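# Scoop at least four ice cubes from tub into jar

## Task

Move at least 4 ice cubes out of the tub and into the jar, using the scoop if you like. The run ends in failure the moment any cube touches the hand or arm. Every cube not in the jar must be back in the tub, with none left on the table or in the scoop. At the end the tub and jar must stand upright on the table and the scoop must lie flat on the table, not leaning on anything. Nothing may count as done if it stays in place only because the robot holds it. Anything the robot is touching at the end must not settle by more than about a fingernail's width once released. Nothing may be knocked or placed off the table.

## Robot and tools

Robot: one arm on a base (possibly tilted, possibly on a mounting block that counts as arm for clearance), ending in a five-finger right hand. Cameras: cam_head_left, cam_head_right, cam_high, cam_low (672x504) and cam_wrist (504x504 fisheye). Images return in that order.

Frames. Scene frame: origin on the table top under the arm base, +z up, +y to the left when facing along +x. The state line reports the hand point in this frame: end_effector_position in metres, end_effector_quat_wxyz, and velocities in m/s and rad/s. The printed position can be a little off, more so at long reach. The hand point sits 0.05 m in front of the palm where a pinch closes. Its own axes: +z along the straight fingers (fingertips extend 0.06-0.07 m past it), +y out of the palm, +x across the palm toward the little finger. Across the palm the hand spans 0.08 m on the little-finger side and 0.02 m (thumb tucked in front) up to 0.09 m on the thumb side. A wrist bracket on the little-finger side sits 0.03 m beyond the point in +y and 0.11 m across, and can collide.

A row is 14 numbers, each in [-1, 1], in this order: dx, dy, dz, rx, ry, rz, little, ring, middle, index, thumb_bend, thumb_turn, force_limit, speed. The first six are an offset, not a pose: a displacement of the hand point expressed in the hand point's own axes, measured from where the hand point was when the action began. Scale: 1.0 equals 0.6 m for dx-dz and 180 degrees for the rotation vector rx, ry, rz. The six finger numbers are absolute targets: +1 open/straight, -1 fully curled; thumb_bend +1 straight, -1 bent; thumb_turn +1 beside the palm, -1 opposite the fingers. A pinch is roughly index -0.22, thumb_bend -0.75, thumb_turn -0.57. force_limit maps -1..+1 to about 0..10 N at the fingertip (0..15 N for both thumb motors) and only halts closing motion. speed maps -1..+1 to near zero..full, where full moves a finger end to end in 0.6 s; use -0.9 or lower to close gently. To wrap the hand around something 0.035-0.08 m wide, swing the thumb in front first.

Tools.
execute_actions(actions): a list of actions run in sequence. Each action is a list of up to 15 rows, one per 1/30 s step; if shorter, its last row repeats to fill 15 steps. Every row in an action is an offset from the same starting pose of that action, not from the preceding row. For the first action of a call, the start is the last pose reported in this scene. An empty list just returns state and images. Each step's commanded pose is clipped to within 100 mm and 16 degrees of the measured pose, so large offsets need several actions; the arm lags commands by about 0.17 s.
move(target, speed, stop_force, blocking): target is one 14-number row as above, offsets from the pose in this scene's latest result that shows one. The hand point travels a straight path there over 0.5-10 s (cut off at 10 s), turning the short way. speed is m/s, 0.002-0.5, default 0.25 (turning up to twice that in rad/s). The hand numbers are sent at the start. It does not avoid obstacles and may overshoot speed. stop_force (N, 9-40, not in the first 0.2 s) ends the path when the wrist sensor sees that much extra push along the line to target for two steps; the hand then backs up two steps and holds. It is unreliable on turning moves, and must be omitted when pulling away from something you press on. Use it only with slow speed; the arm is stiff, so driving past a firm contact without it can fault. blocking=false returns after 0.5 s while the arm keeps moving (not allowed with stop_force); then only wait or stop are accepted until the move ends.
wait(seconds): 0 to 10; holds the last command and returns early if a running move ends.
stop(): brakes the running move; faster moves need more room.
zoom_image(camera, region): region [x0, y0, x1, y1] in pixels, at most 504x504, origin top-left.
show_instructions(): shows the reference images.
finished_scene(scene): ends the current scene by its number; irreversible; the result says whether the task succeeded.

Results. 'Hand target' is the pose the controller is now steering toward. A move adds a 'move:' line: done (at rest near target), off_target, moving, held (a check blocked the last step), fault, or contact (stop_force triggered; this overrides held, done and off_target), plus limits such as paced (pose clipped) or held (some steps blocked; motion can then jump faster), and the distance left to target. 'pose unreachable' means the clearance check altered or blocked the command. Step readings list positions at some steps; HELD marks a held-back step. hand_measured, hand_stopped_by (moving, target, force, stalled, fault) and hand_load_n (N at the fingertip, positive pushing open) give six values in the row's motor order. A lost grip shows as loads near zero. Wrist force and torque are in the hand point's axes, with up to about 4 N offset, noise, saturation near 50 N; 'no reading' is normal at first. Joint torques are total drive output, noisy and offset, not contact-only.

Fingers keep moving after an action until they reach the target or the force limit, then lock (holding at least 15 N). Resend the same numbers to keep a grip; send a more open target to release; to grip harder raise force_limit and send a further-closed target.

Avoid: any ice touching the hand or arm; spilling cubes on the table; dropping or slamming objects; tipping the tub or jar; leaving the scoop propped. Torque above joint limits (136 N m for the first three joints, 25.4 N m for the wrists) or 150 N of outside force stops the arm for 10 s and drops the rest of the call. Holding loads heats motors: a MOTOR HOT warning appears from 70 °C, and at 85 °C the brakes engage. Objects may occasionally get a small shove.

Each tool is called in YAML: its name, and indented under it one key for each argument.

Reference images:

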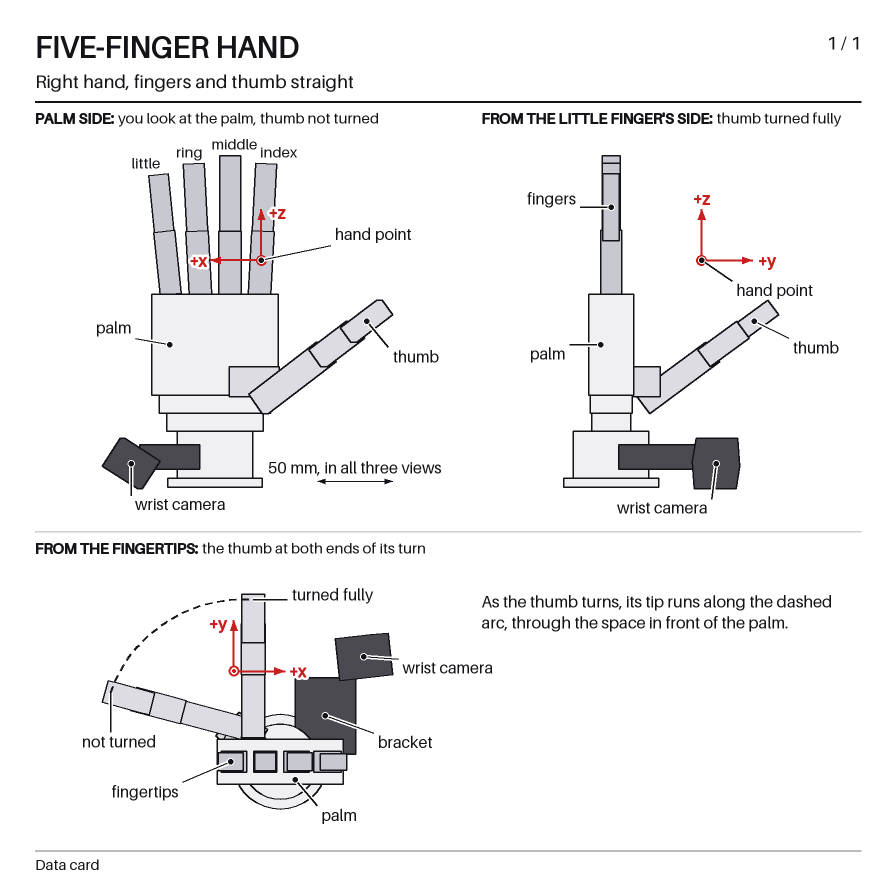

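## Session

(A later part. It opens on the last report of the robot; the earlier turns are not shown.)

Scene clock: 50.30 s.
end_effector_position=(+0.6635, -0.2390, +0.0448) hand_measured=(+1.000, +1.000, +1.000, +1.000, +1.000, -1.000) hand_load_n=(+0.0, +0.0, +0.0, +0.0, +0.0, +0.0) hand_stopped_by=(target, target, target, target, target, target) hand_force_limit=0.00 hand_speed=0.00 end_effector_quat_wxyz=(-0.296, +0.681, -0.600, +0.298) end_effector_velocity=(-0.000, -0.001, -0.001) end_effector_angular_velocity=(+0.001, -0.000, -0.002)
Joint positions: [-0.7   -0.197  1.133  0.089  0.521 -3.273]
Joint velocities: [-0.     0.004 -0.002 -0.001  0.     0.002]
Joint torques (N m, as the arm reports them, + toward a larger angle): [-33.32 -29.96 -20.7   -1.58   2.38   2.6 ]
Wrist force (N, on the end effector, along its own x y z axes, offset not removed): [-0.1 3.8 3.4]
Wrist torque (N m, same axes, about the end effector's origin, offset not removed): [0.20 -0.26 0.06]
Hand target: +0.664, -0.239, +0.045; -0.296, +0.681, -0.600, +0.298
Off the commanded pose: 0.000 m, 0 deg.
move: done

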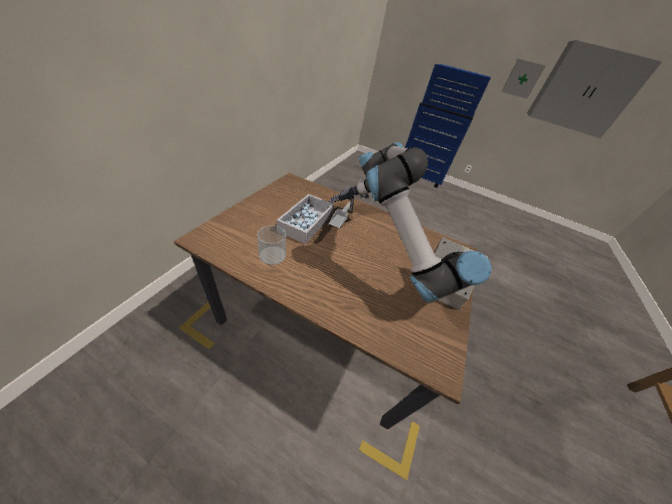

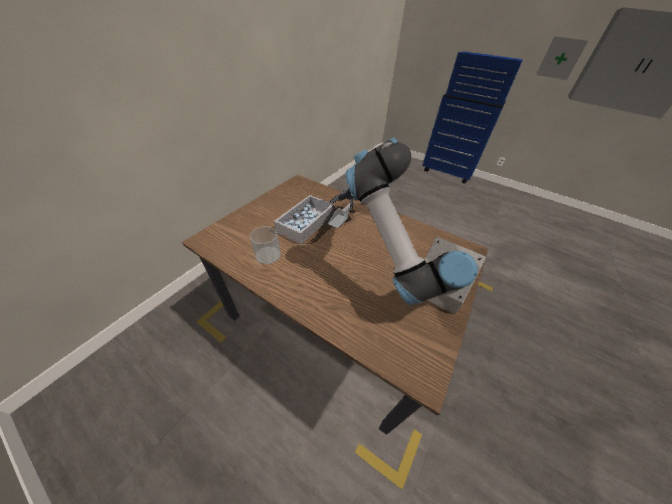

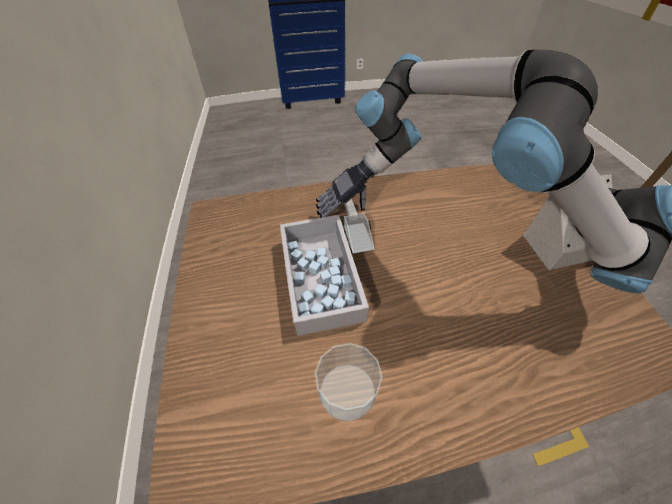

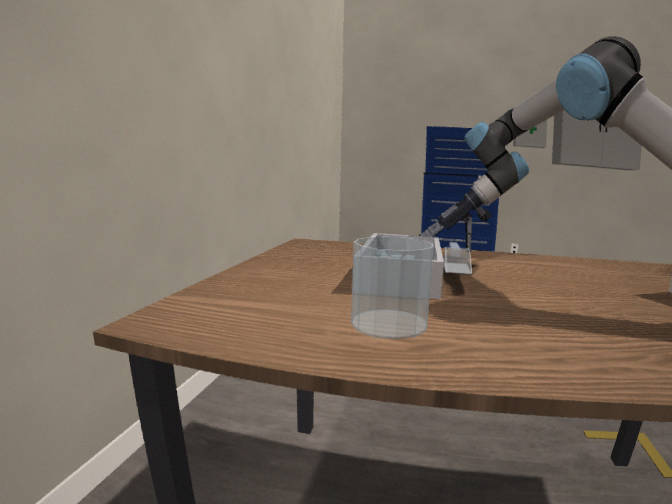

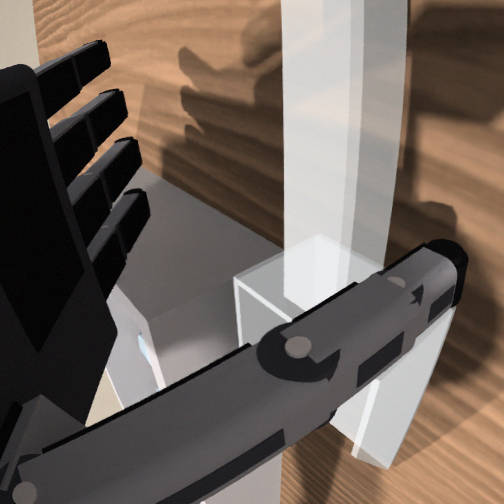

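move:
  target: [0,0.02,0.012,0,0,0,1,1,1,1,1,-1,0,0]
  speed: 0.03

move:
  target: [0,0,0,0,0,0,-1,-1,-1,-1,-1,-1,0.8,-0.6]

move:
  target: [0,-0.127,-0.108,0,0,0,-1,-1,-1,-1,-1,-1,0.8,-0.6]
  speed: 0.08

zoom_image:
  camera: "cam_high"
  region: [280, 140, 440, 280]

zoom_image:
  camera: "cam_low"
  region: [380, 150, 540, 280]

Scene clock: 62.27 s.
end_effector_position=(+0.6613, -0.2399, +0.0311) hand_measured=(+1.000, +1.000, +1.000, +1.000, +1.000, -1.000) hand_load_n=(+0.0, +0.0, +0.0, +0.0, +0.0, +0.0) hand_stopped_by=(target, target, target, target, target, target) hand_force_limit=0.00 hand_speed=0.00 end_effector_quat_wxyz=(-0.296, +0.681, -0.600, +0.298) end_effector_velocity=(-0.001, +0.000, -0.002) end_effector_angular_velocity=(+0.002, +0.000, -0.001)
Joint positions: [-0.69  -0.188  1.149  0.051  0.526 -3.256]
Joint velocities: [ 0.001  0.001  0.003 -0.005 -0.     0.003]
Joint torques (N m, as the arm reports them, + toward a larger angle): [-33.38 -30.28  -5.88  -1.73   2.35   2.57]
Wrist force (N, on the end effector, along its own x y z axes, offset not removed): [-1.1 2.6 0.0]
Wrist torque (N m, same axes, about the end effector's origin, offset not removed): [0.21 0.26 0.09]
Hand target: +0.661, -0.240, +0.031; -0.296, +0.681, -0.600, +0.298
Off the commanded pose: 0.000 m, 0 deg.
move: done

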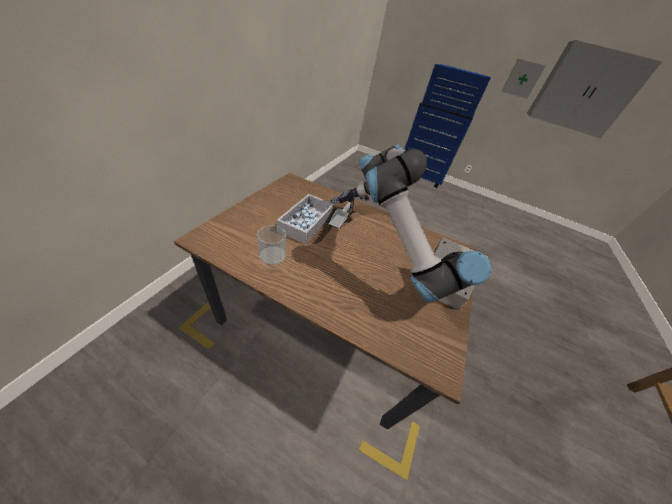

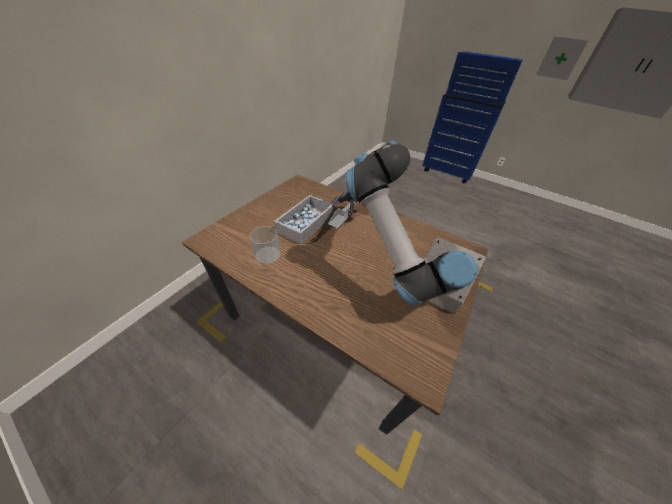

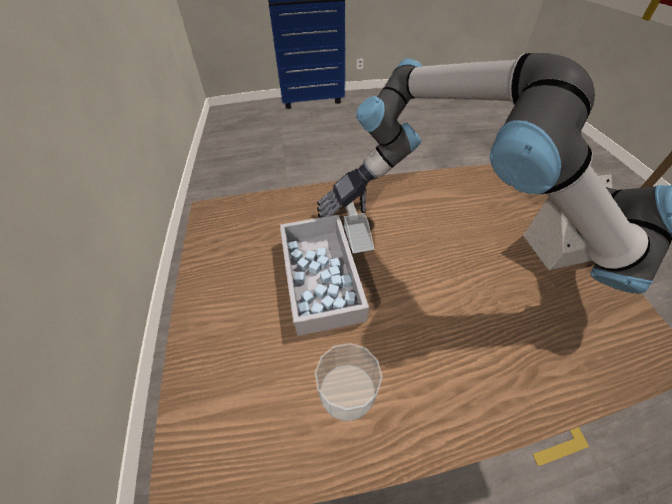

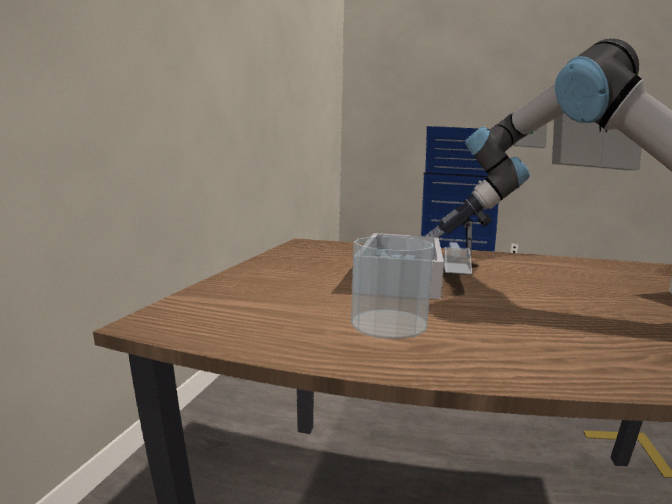

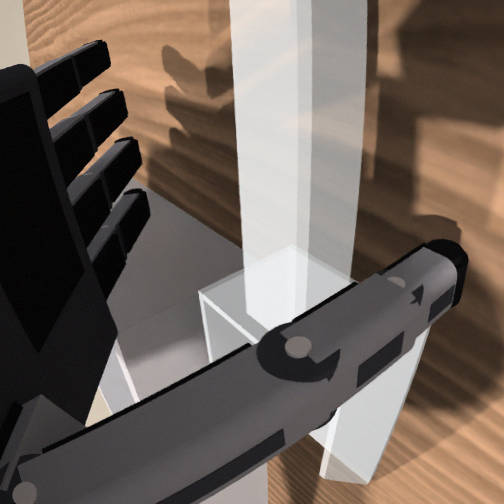

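Scene clock: 64.73 s.
end_effector_position=(+0.6613, -0.2399, +0.0311) hand_measured=(-0.462, -0.260, -0.186, -0.238, +0.270, -1.000) hand_load_n=(+0.5, +5.0, +0.0, +6.0, +15.0, +5.5) hand_stopped_by=(force, force, force, force, force, target) hand_force_limit=0.80 hand_speed=-0.60 end_effector_quat_wxyz=(-0.296, +0.681, -0.600, +0.298) end_effector_velocity=(-0.000, +0.000, -0.001) end_effector_angular_velocity=(+0.000, +0.001, -0.000)
Joint positions: [-0.69  -0.188  1.149  0.051  0.526 -3.256]
Joint velocities: [ 0.001  0.     0.001  0.     0.    -0.   ]
Joint torques (N m, as the arm reports them, + toward a larger angle): [-42.07 -52.9  -16.51   2.4   -1.25  -2.72]
Wrist force (N, on the end effector, along its own x y z axes, offset not removed): [0.1 3.2 1.4]
Wrist torque (N m, same axes, about the end effector's origin, offset not removed): [0.31 0.04 0.03]
Hand target: +0.661, -0.240, +0.031; -0.296, +0.681, -0.600, +0.298
Off the commanded pose: 0.000 m, 0 deg.
move: done

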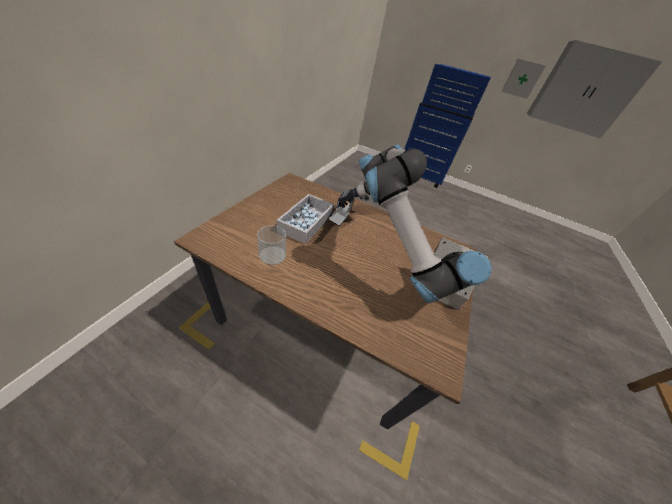

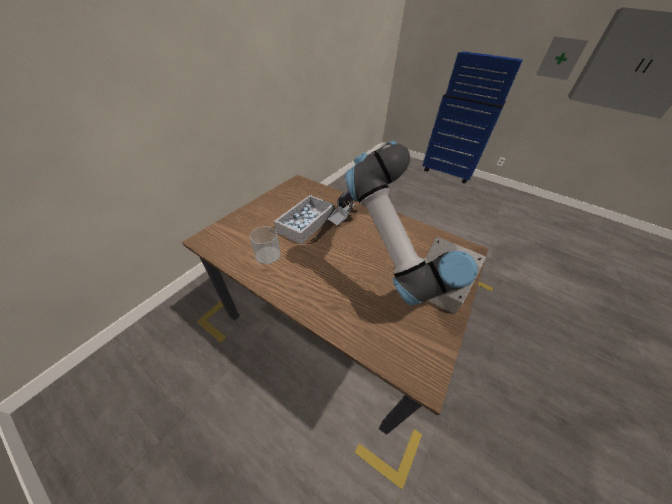

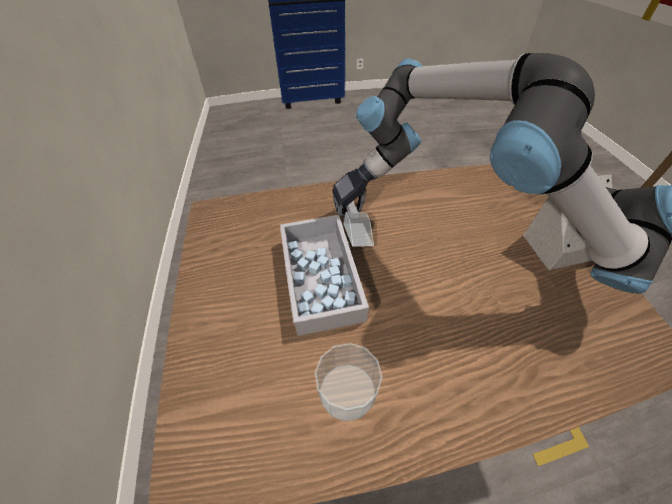

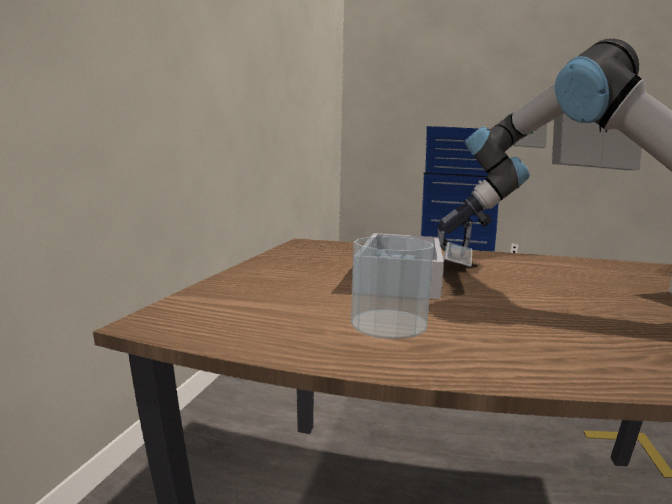

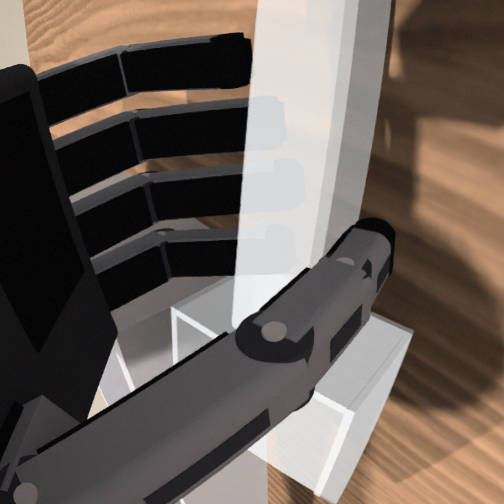

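Scene clock: 66.37 s.
end_effector_position=(+0.6608, -0.2350, +0.1309) hand_measured=(-0.462, -0.260, -0.186, -0.238, +0.270, -1.000) hand_load_n=(+0.5, +5.0, +0.0, +6.0, +15.0, +5.5) hand_stopped_by=(force, force, force, force, force, target) hand_force_limit=0.80 hand_speed=-0.60 end_effector_quat_wxyz=(-0.296, +0.681, -0.600, +0.298) end_effector_velocity=(-0.000, -0.001, +0.001) end_effector_angular_velocity=(-0.000, +0.001, -0.001)
Joint positions: [-0.777 -0.248  1.058  0.339  0.485 -3.414]
Joint velocities: [-0.002  0.001 -0.004  0.007  0.    -0.004]
Joint torques (N m, as the arm reports them, + toward a larger angle): [-47.29 -54.99 -22.17   2.81  -2.72  -2.6 ]
Wrist force (N, on the end effector, along its own x y z axes, offset not removed): [-0.7 2.8 3.6]
Wrist torque (N m, same axes, about the end effector's origin, offset not removed): [0.18 0.04 -0.11]
Hand target: +0.661, -0.235, +0.131; -0.296, +0.681, -0.600, +0.298
Off the commanded pose: 0.000 m, 0 deg.
move: done

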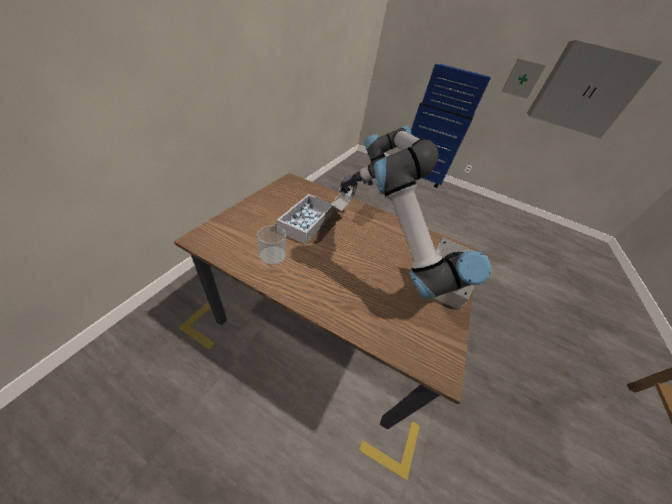

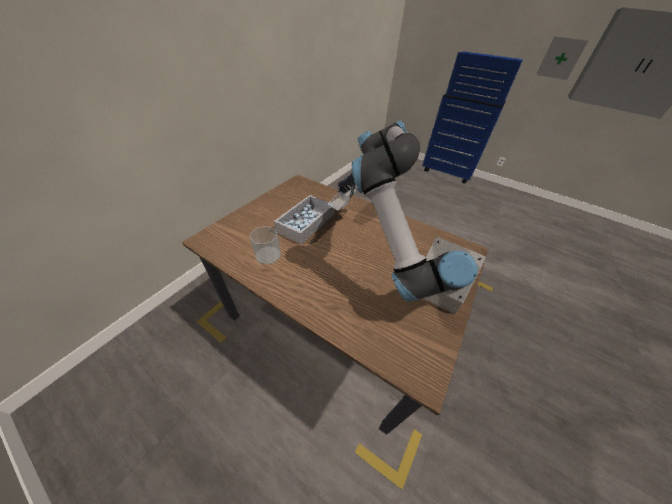

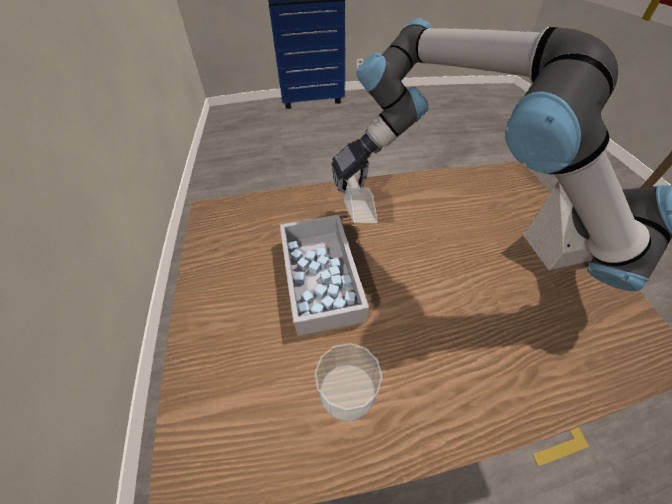

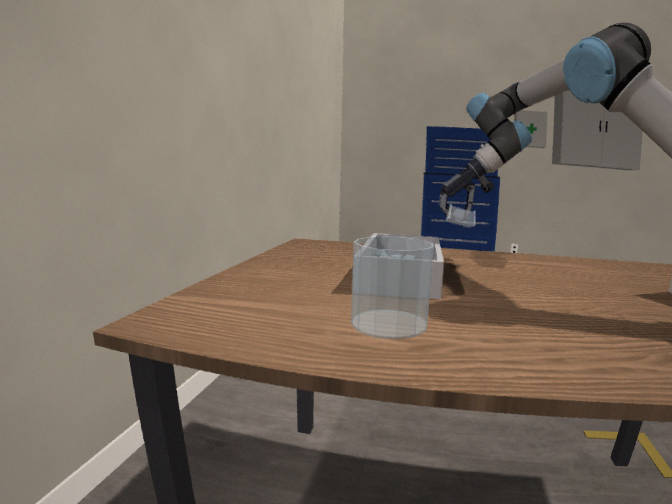

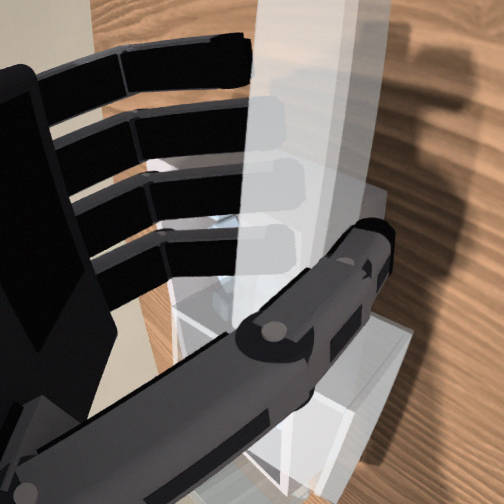

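Region (280, 140, 440, 280) of cam_high's 672x504 image, scaled by 3.150, with more detail than that image has; it fills the top 441 rows of this view, and the rest is white.

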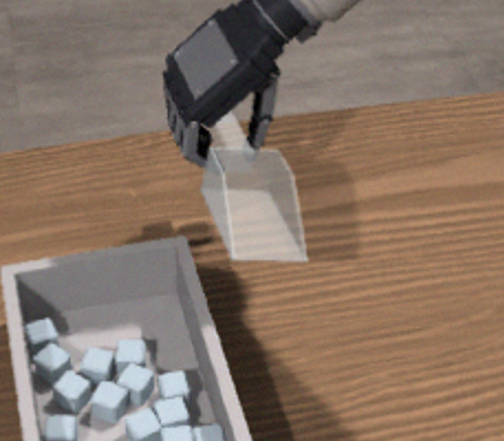

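Region (380, 150, 540, 280) of cam_low's 672x504 image, scaled by 3.150, with more detail than that image has; it fills the top 410 rows of this view, and the rest is white.

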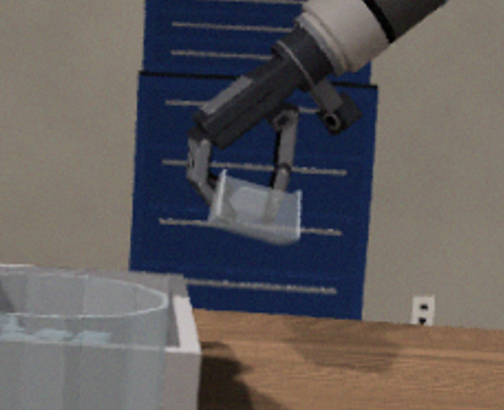

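move:
  target: [0,0,0,-0.067,0,0,-1,-1,-1,-1,-1,-1,0.8,-0.6]

move:
  target: [0,-0.163,0.063,0,0.175,-0.138,-1,-1,-1,-1,-1,-1,0.8,-0.6]
  speed: 0.15

zoom_image:
  camera: "cam_high"
  region: [230, 140, 430, 340]

zoom_image:
  camera: "cam_head_left"
  region: [250, 150, 390, 270]

Scene clock: 76.73 s.
end_effector_position=(+0.6606, -0.2349, +0.1309) hand_measured=(-0.462, -0.260, -0.186, -0.238, +0.270, -1.000) hand_load_n=(+0.5, +5.0, +0.0, +6.0, +15.0, +5.5) hand_stopped_by=(force, force, force, force, force, target) hand_force_limit=0.80 hand_speed=-0.60 end_effector_quat_wxyz=(-0.223, +0.708, -0.628, +0.234) end_effector_velocity=(+0.001, +0.000, -0.000) end_effector_angular_velocity=(+0.003, +0.013, +0.005)
Joint positions: [-0.742 -0.106  0.74   0.839  0.578 -3.677]
Joint velocities: [ 0.003  0.016 -0.03   0.036  0.001 -0.018]
Joint torques (N m, as the arm reports them, + toward a larger angle): [-35.13 -35.17 -20.26   3.58   2.01  -2.63]
Wrist force (N, on the end effector, along its own x y z axes, offset not removed): [1.9 2.5 3.7]
Wrist torque (N m, same axes, about the end effector's origin, offset not removed): [0.20 -0.26 0.12]
Hand target: +0.661, -0.235, +0.131; -0.223, +0.708, -0.628, +0.233
Off the commanded pose: 0.000 m, 0 deg.
move: done

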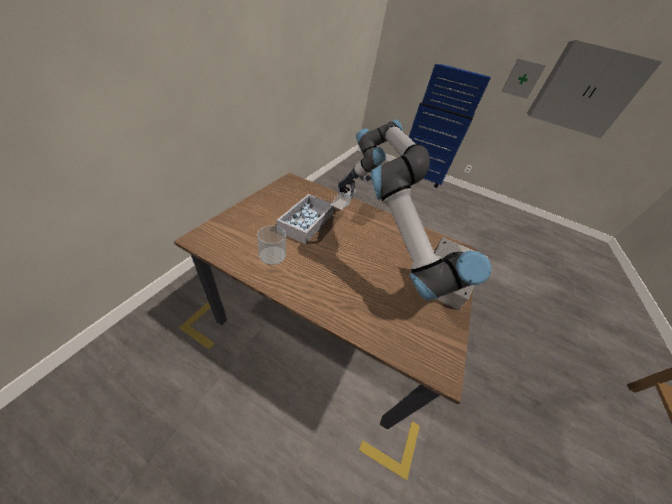

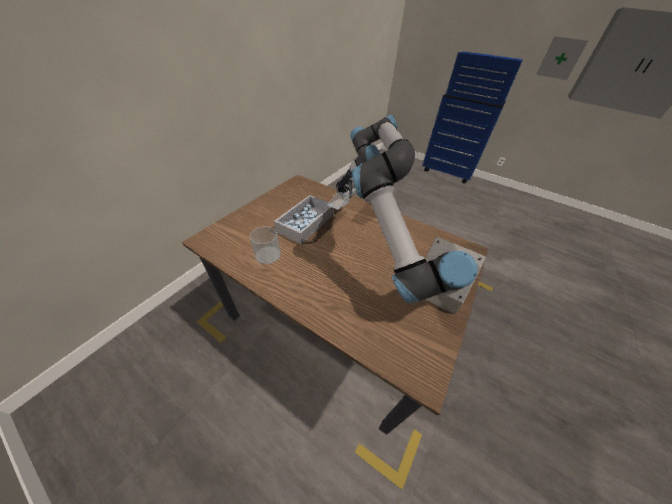

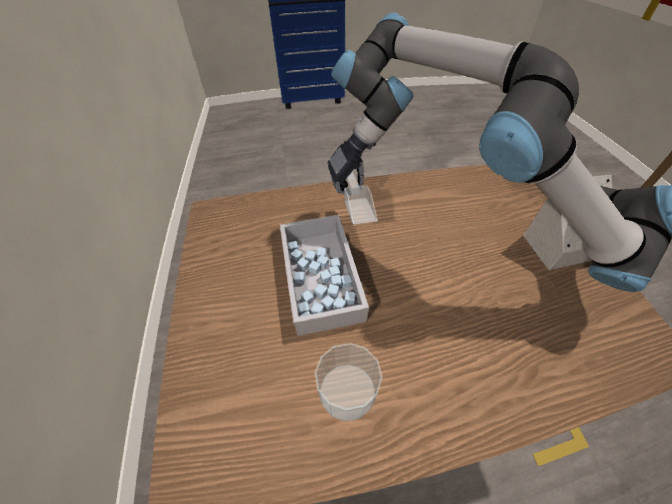

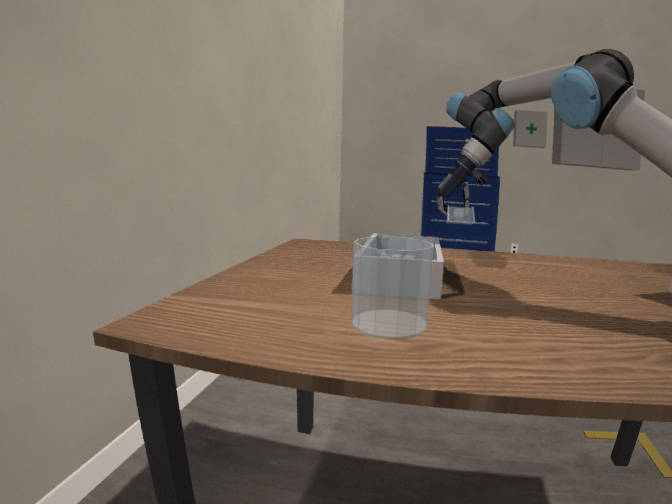

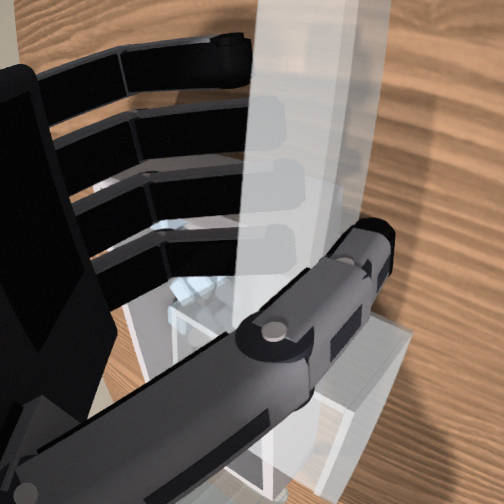

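Scene clock: 79.43 s.
end_effector_position=(+0.7606, -0.2230, +0.1608) hand_measured=(-0.462, -0.260, -0.186, -0.238, +0.270, -1.000) hand_load_n=(+0.5, +5.0, +0.0, +6.0, +15.0, +5.5) hand_stopped_by=(force, force, force, force, force, target) hand_force_limit=0.80 hand_speed=-0.60 end_effector_quat_wxyz=(+0.009, +0.735, -0.500, +0.457) end_effector_velocity=(+0.001, +0.001, -0.001) end_effector_angular_velocity=(-0.006, +0.001, +0.001)
Joint positions: [-0.508 -0.368  0.853  0.459  1.163 -3.595]
Joint velocities: [ 0.004 -0.001  0.    -0.002  0.006 -0.001]
Joint torques (N m, as the arm reports them, + toward a larger angle): [-39.23 -57.56 -21.2   -1.94   3.3   -2.72]
Wrist force (N, on the end effector, along its own x y z axes, offset not removed): [0.8 3.0 2.7]
Wrist torque (N m, same axes, about the end effector's origin, offset not removed): [0.23 -0.14 0.00]
Hand target: +0.761, -0.223, +0.161; +0.009, +0.735, -0.500, +0.458
Off the commanded pose: 0.000 m, 0 deg.
move: done

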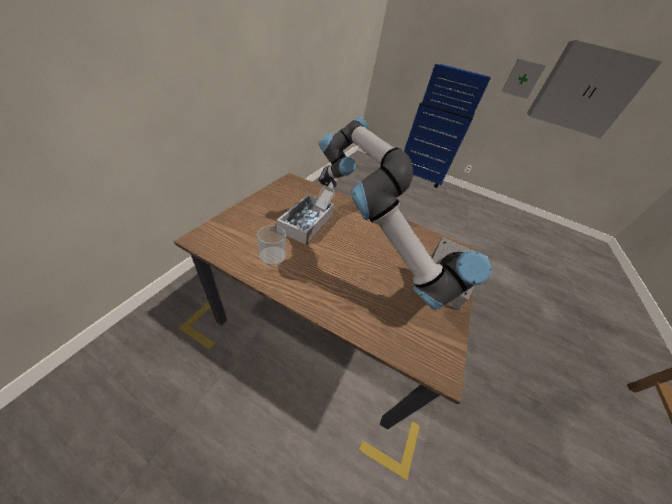

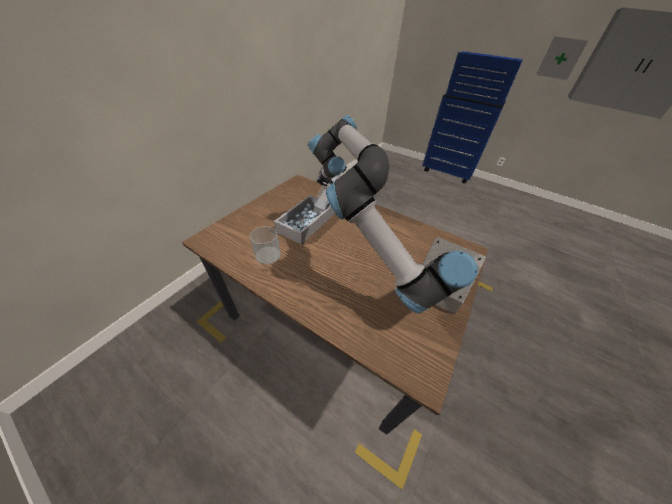

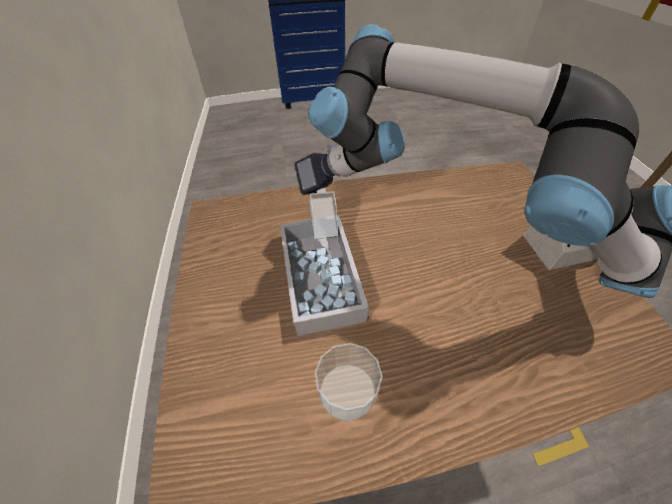

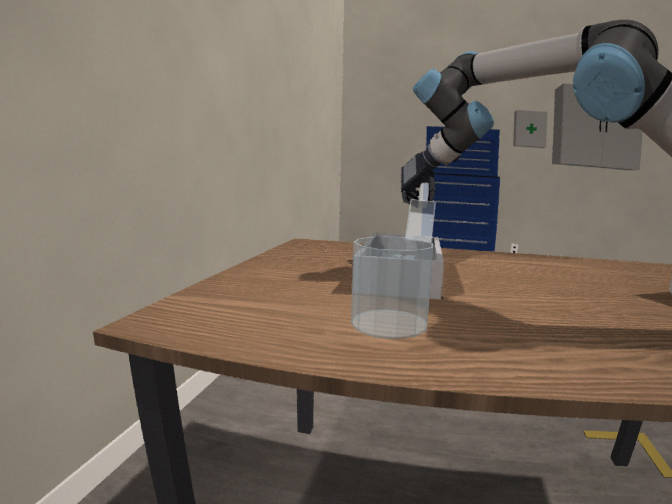

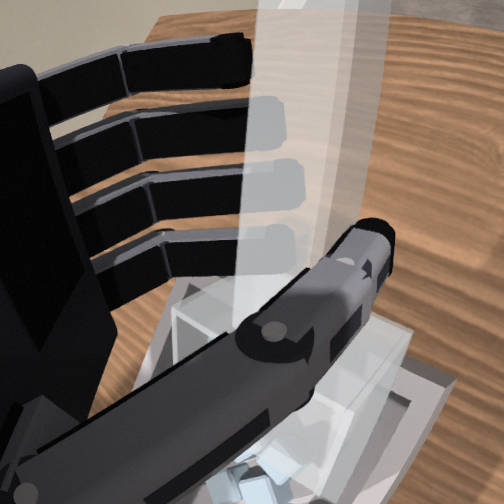

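Region (230, 140, 430, 340) of cam_high's 672x504 image, scaled by 2.520, with more detail than that image has.

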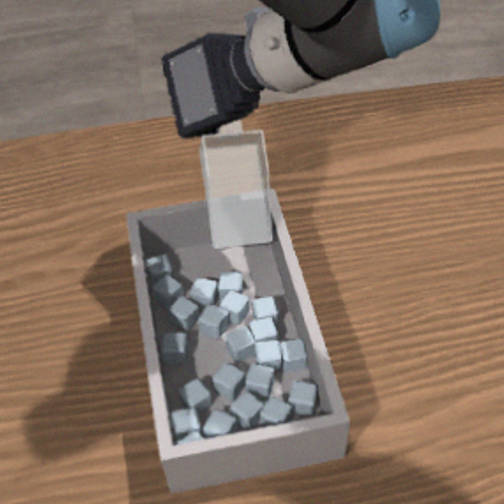

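Region (250, 150, 390, 270) of cam_head_left's 672x504 image, scaled by 3.600, with more detail than that image has; it fills the top 432 rows of this view, and the rest is white.

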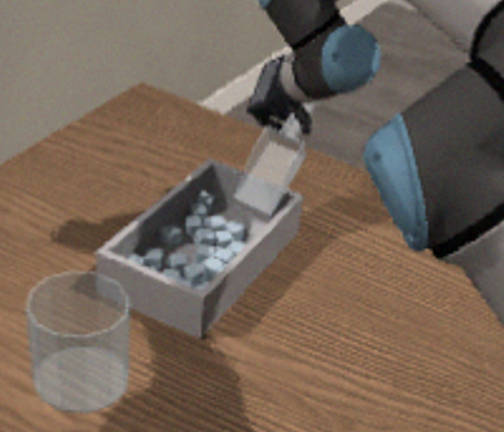

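move:
  target: [-0.072,-0.042,-0.024,0,0.088,-0.069,-1,-1,-1,-1,-1,-1,0.8,-0.6]
  speed: 0.06

zoom_image:
  camera: "cam_high"
  region: [230, 140, 430, 340]

zoom_image:
  camera: "cam_head_left"
  region: [250, 150, 390, 270]

Scene clock: 93.93 s.
end_effector_position=(+0.7664, -0.1721, +0.1510) hand_measured=(-0.462, -0.260, -0.186, -0.238, +0.270, -1.000) hand_load_n=(+0.0, +6.0, +0.0, +3.0, +11.0, +6.5) hand_stopped_by=(force, force, force, force, force, target) hand_force_limit=0.80 hand_speed=-0.60 end_effector_quat_wxyz=(+0.127, +0.715, -0.412, +0.550) end_effector_velocity=(+0.001, +0.001, +0.000) end_effector_angular_velocity=(-0.009, -0.002, +0.001)
Joint positions: [-0.333 -0.525  1.069  0.24   1.522 -3.645]
Joint velocities: [ 0.004 -0.003  0.003 -0.005  0.009 -0.002]
Joint torques (N m, as the arm reports them, + toward a larger angle): [-37.15 -53.41  -7.9   -2.06   3.5   -2.78]
Wrist force (N, on the end effector, along its own x y z axes, offset not removed): [0.5 2.4 -0.3]
Wrist torque (N m, same axes, about the end effector's origin, offset not removed): [0.27 -0.14 0.05]
Hand target: +0.766, -0.172, +0.151; +0.127, +0.715, -0.412, +0.551
Off the commanded pose: 0.000 m, 0 deg.
move: done

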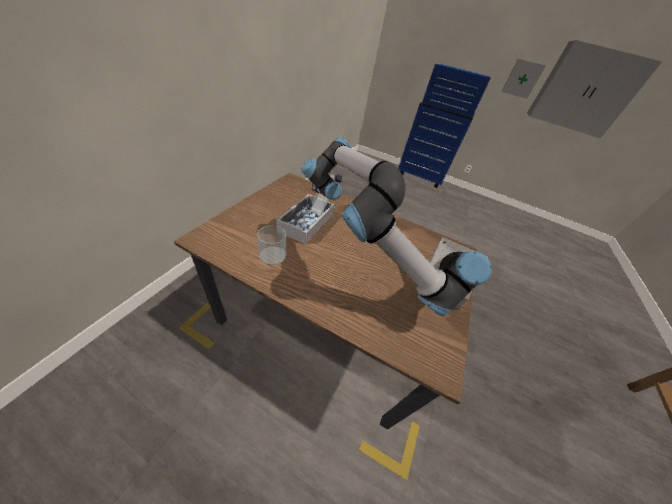

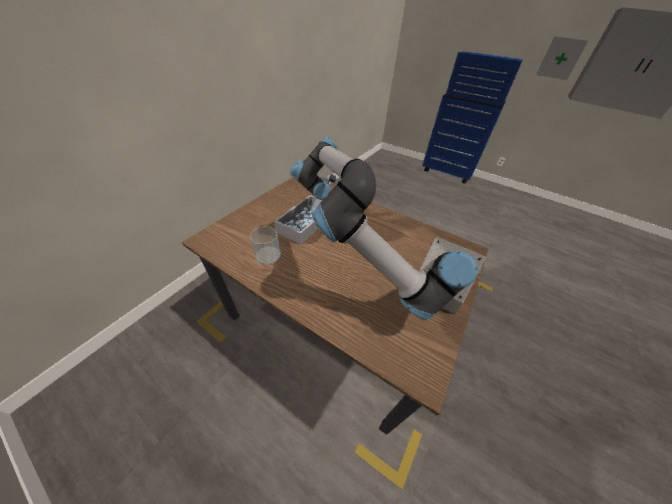

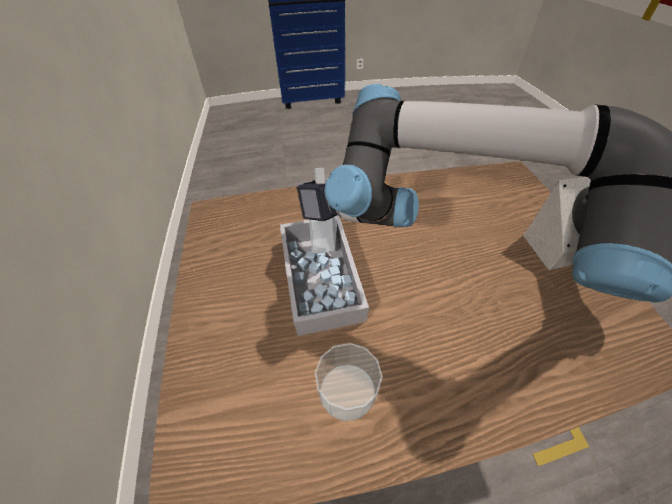

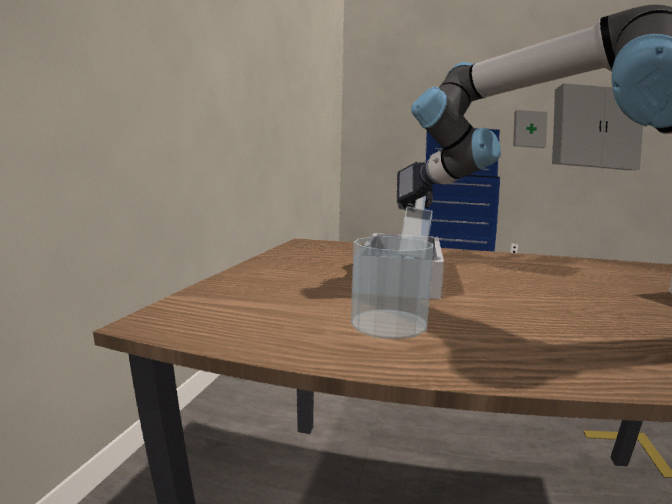

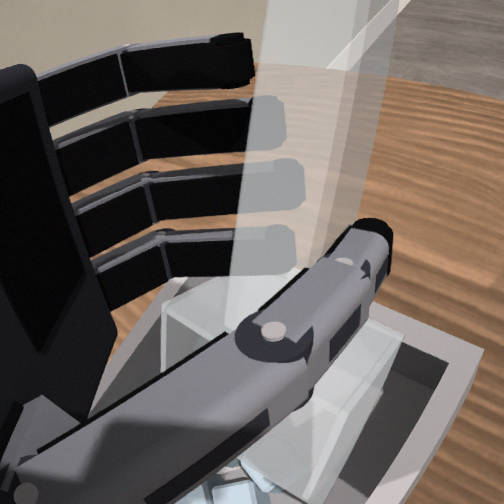

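Region (230, 140, 430, 340) of cam_high's 672x504 image, scaled by 2.520, with more detail than that image has.

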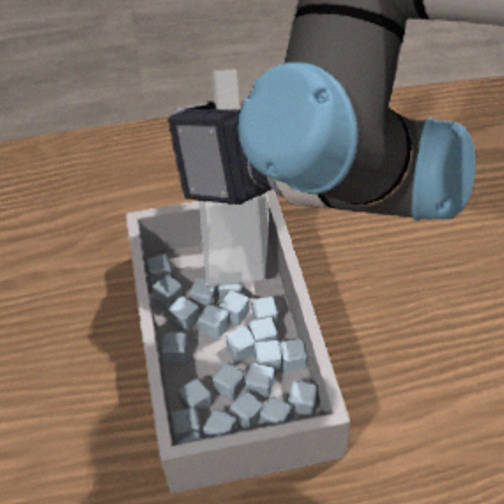

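Region (250, 150, 390, 270) of cam_head_left's 672x504 image, scaled by 3.600, with more detail than that image has; it fills the top 432 rows of this view, and the rest is white.

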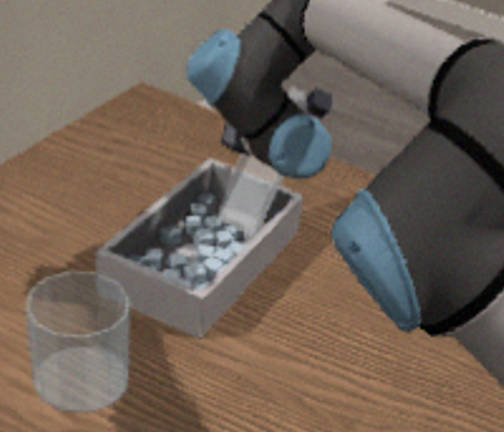

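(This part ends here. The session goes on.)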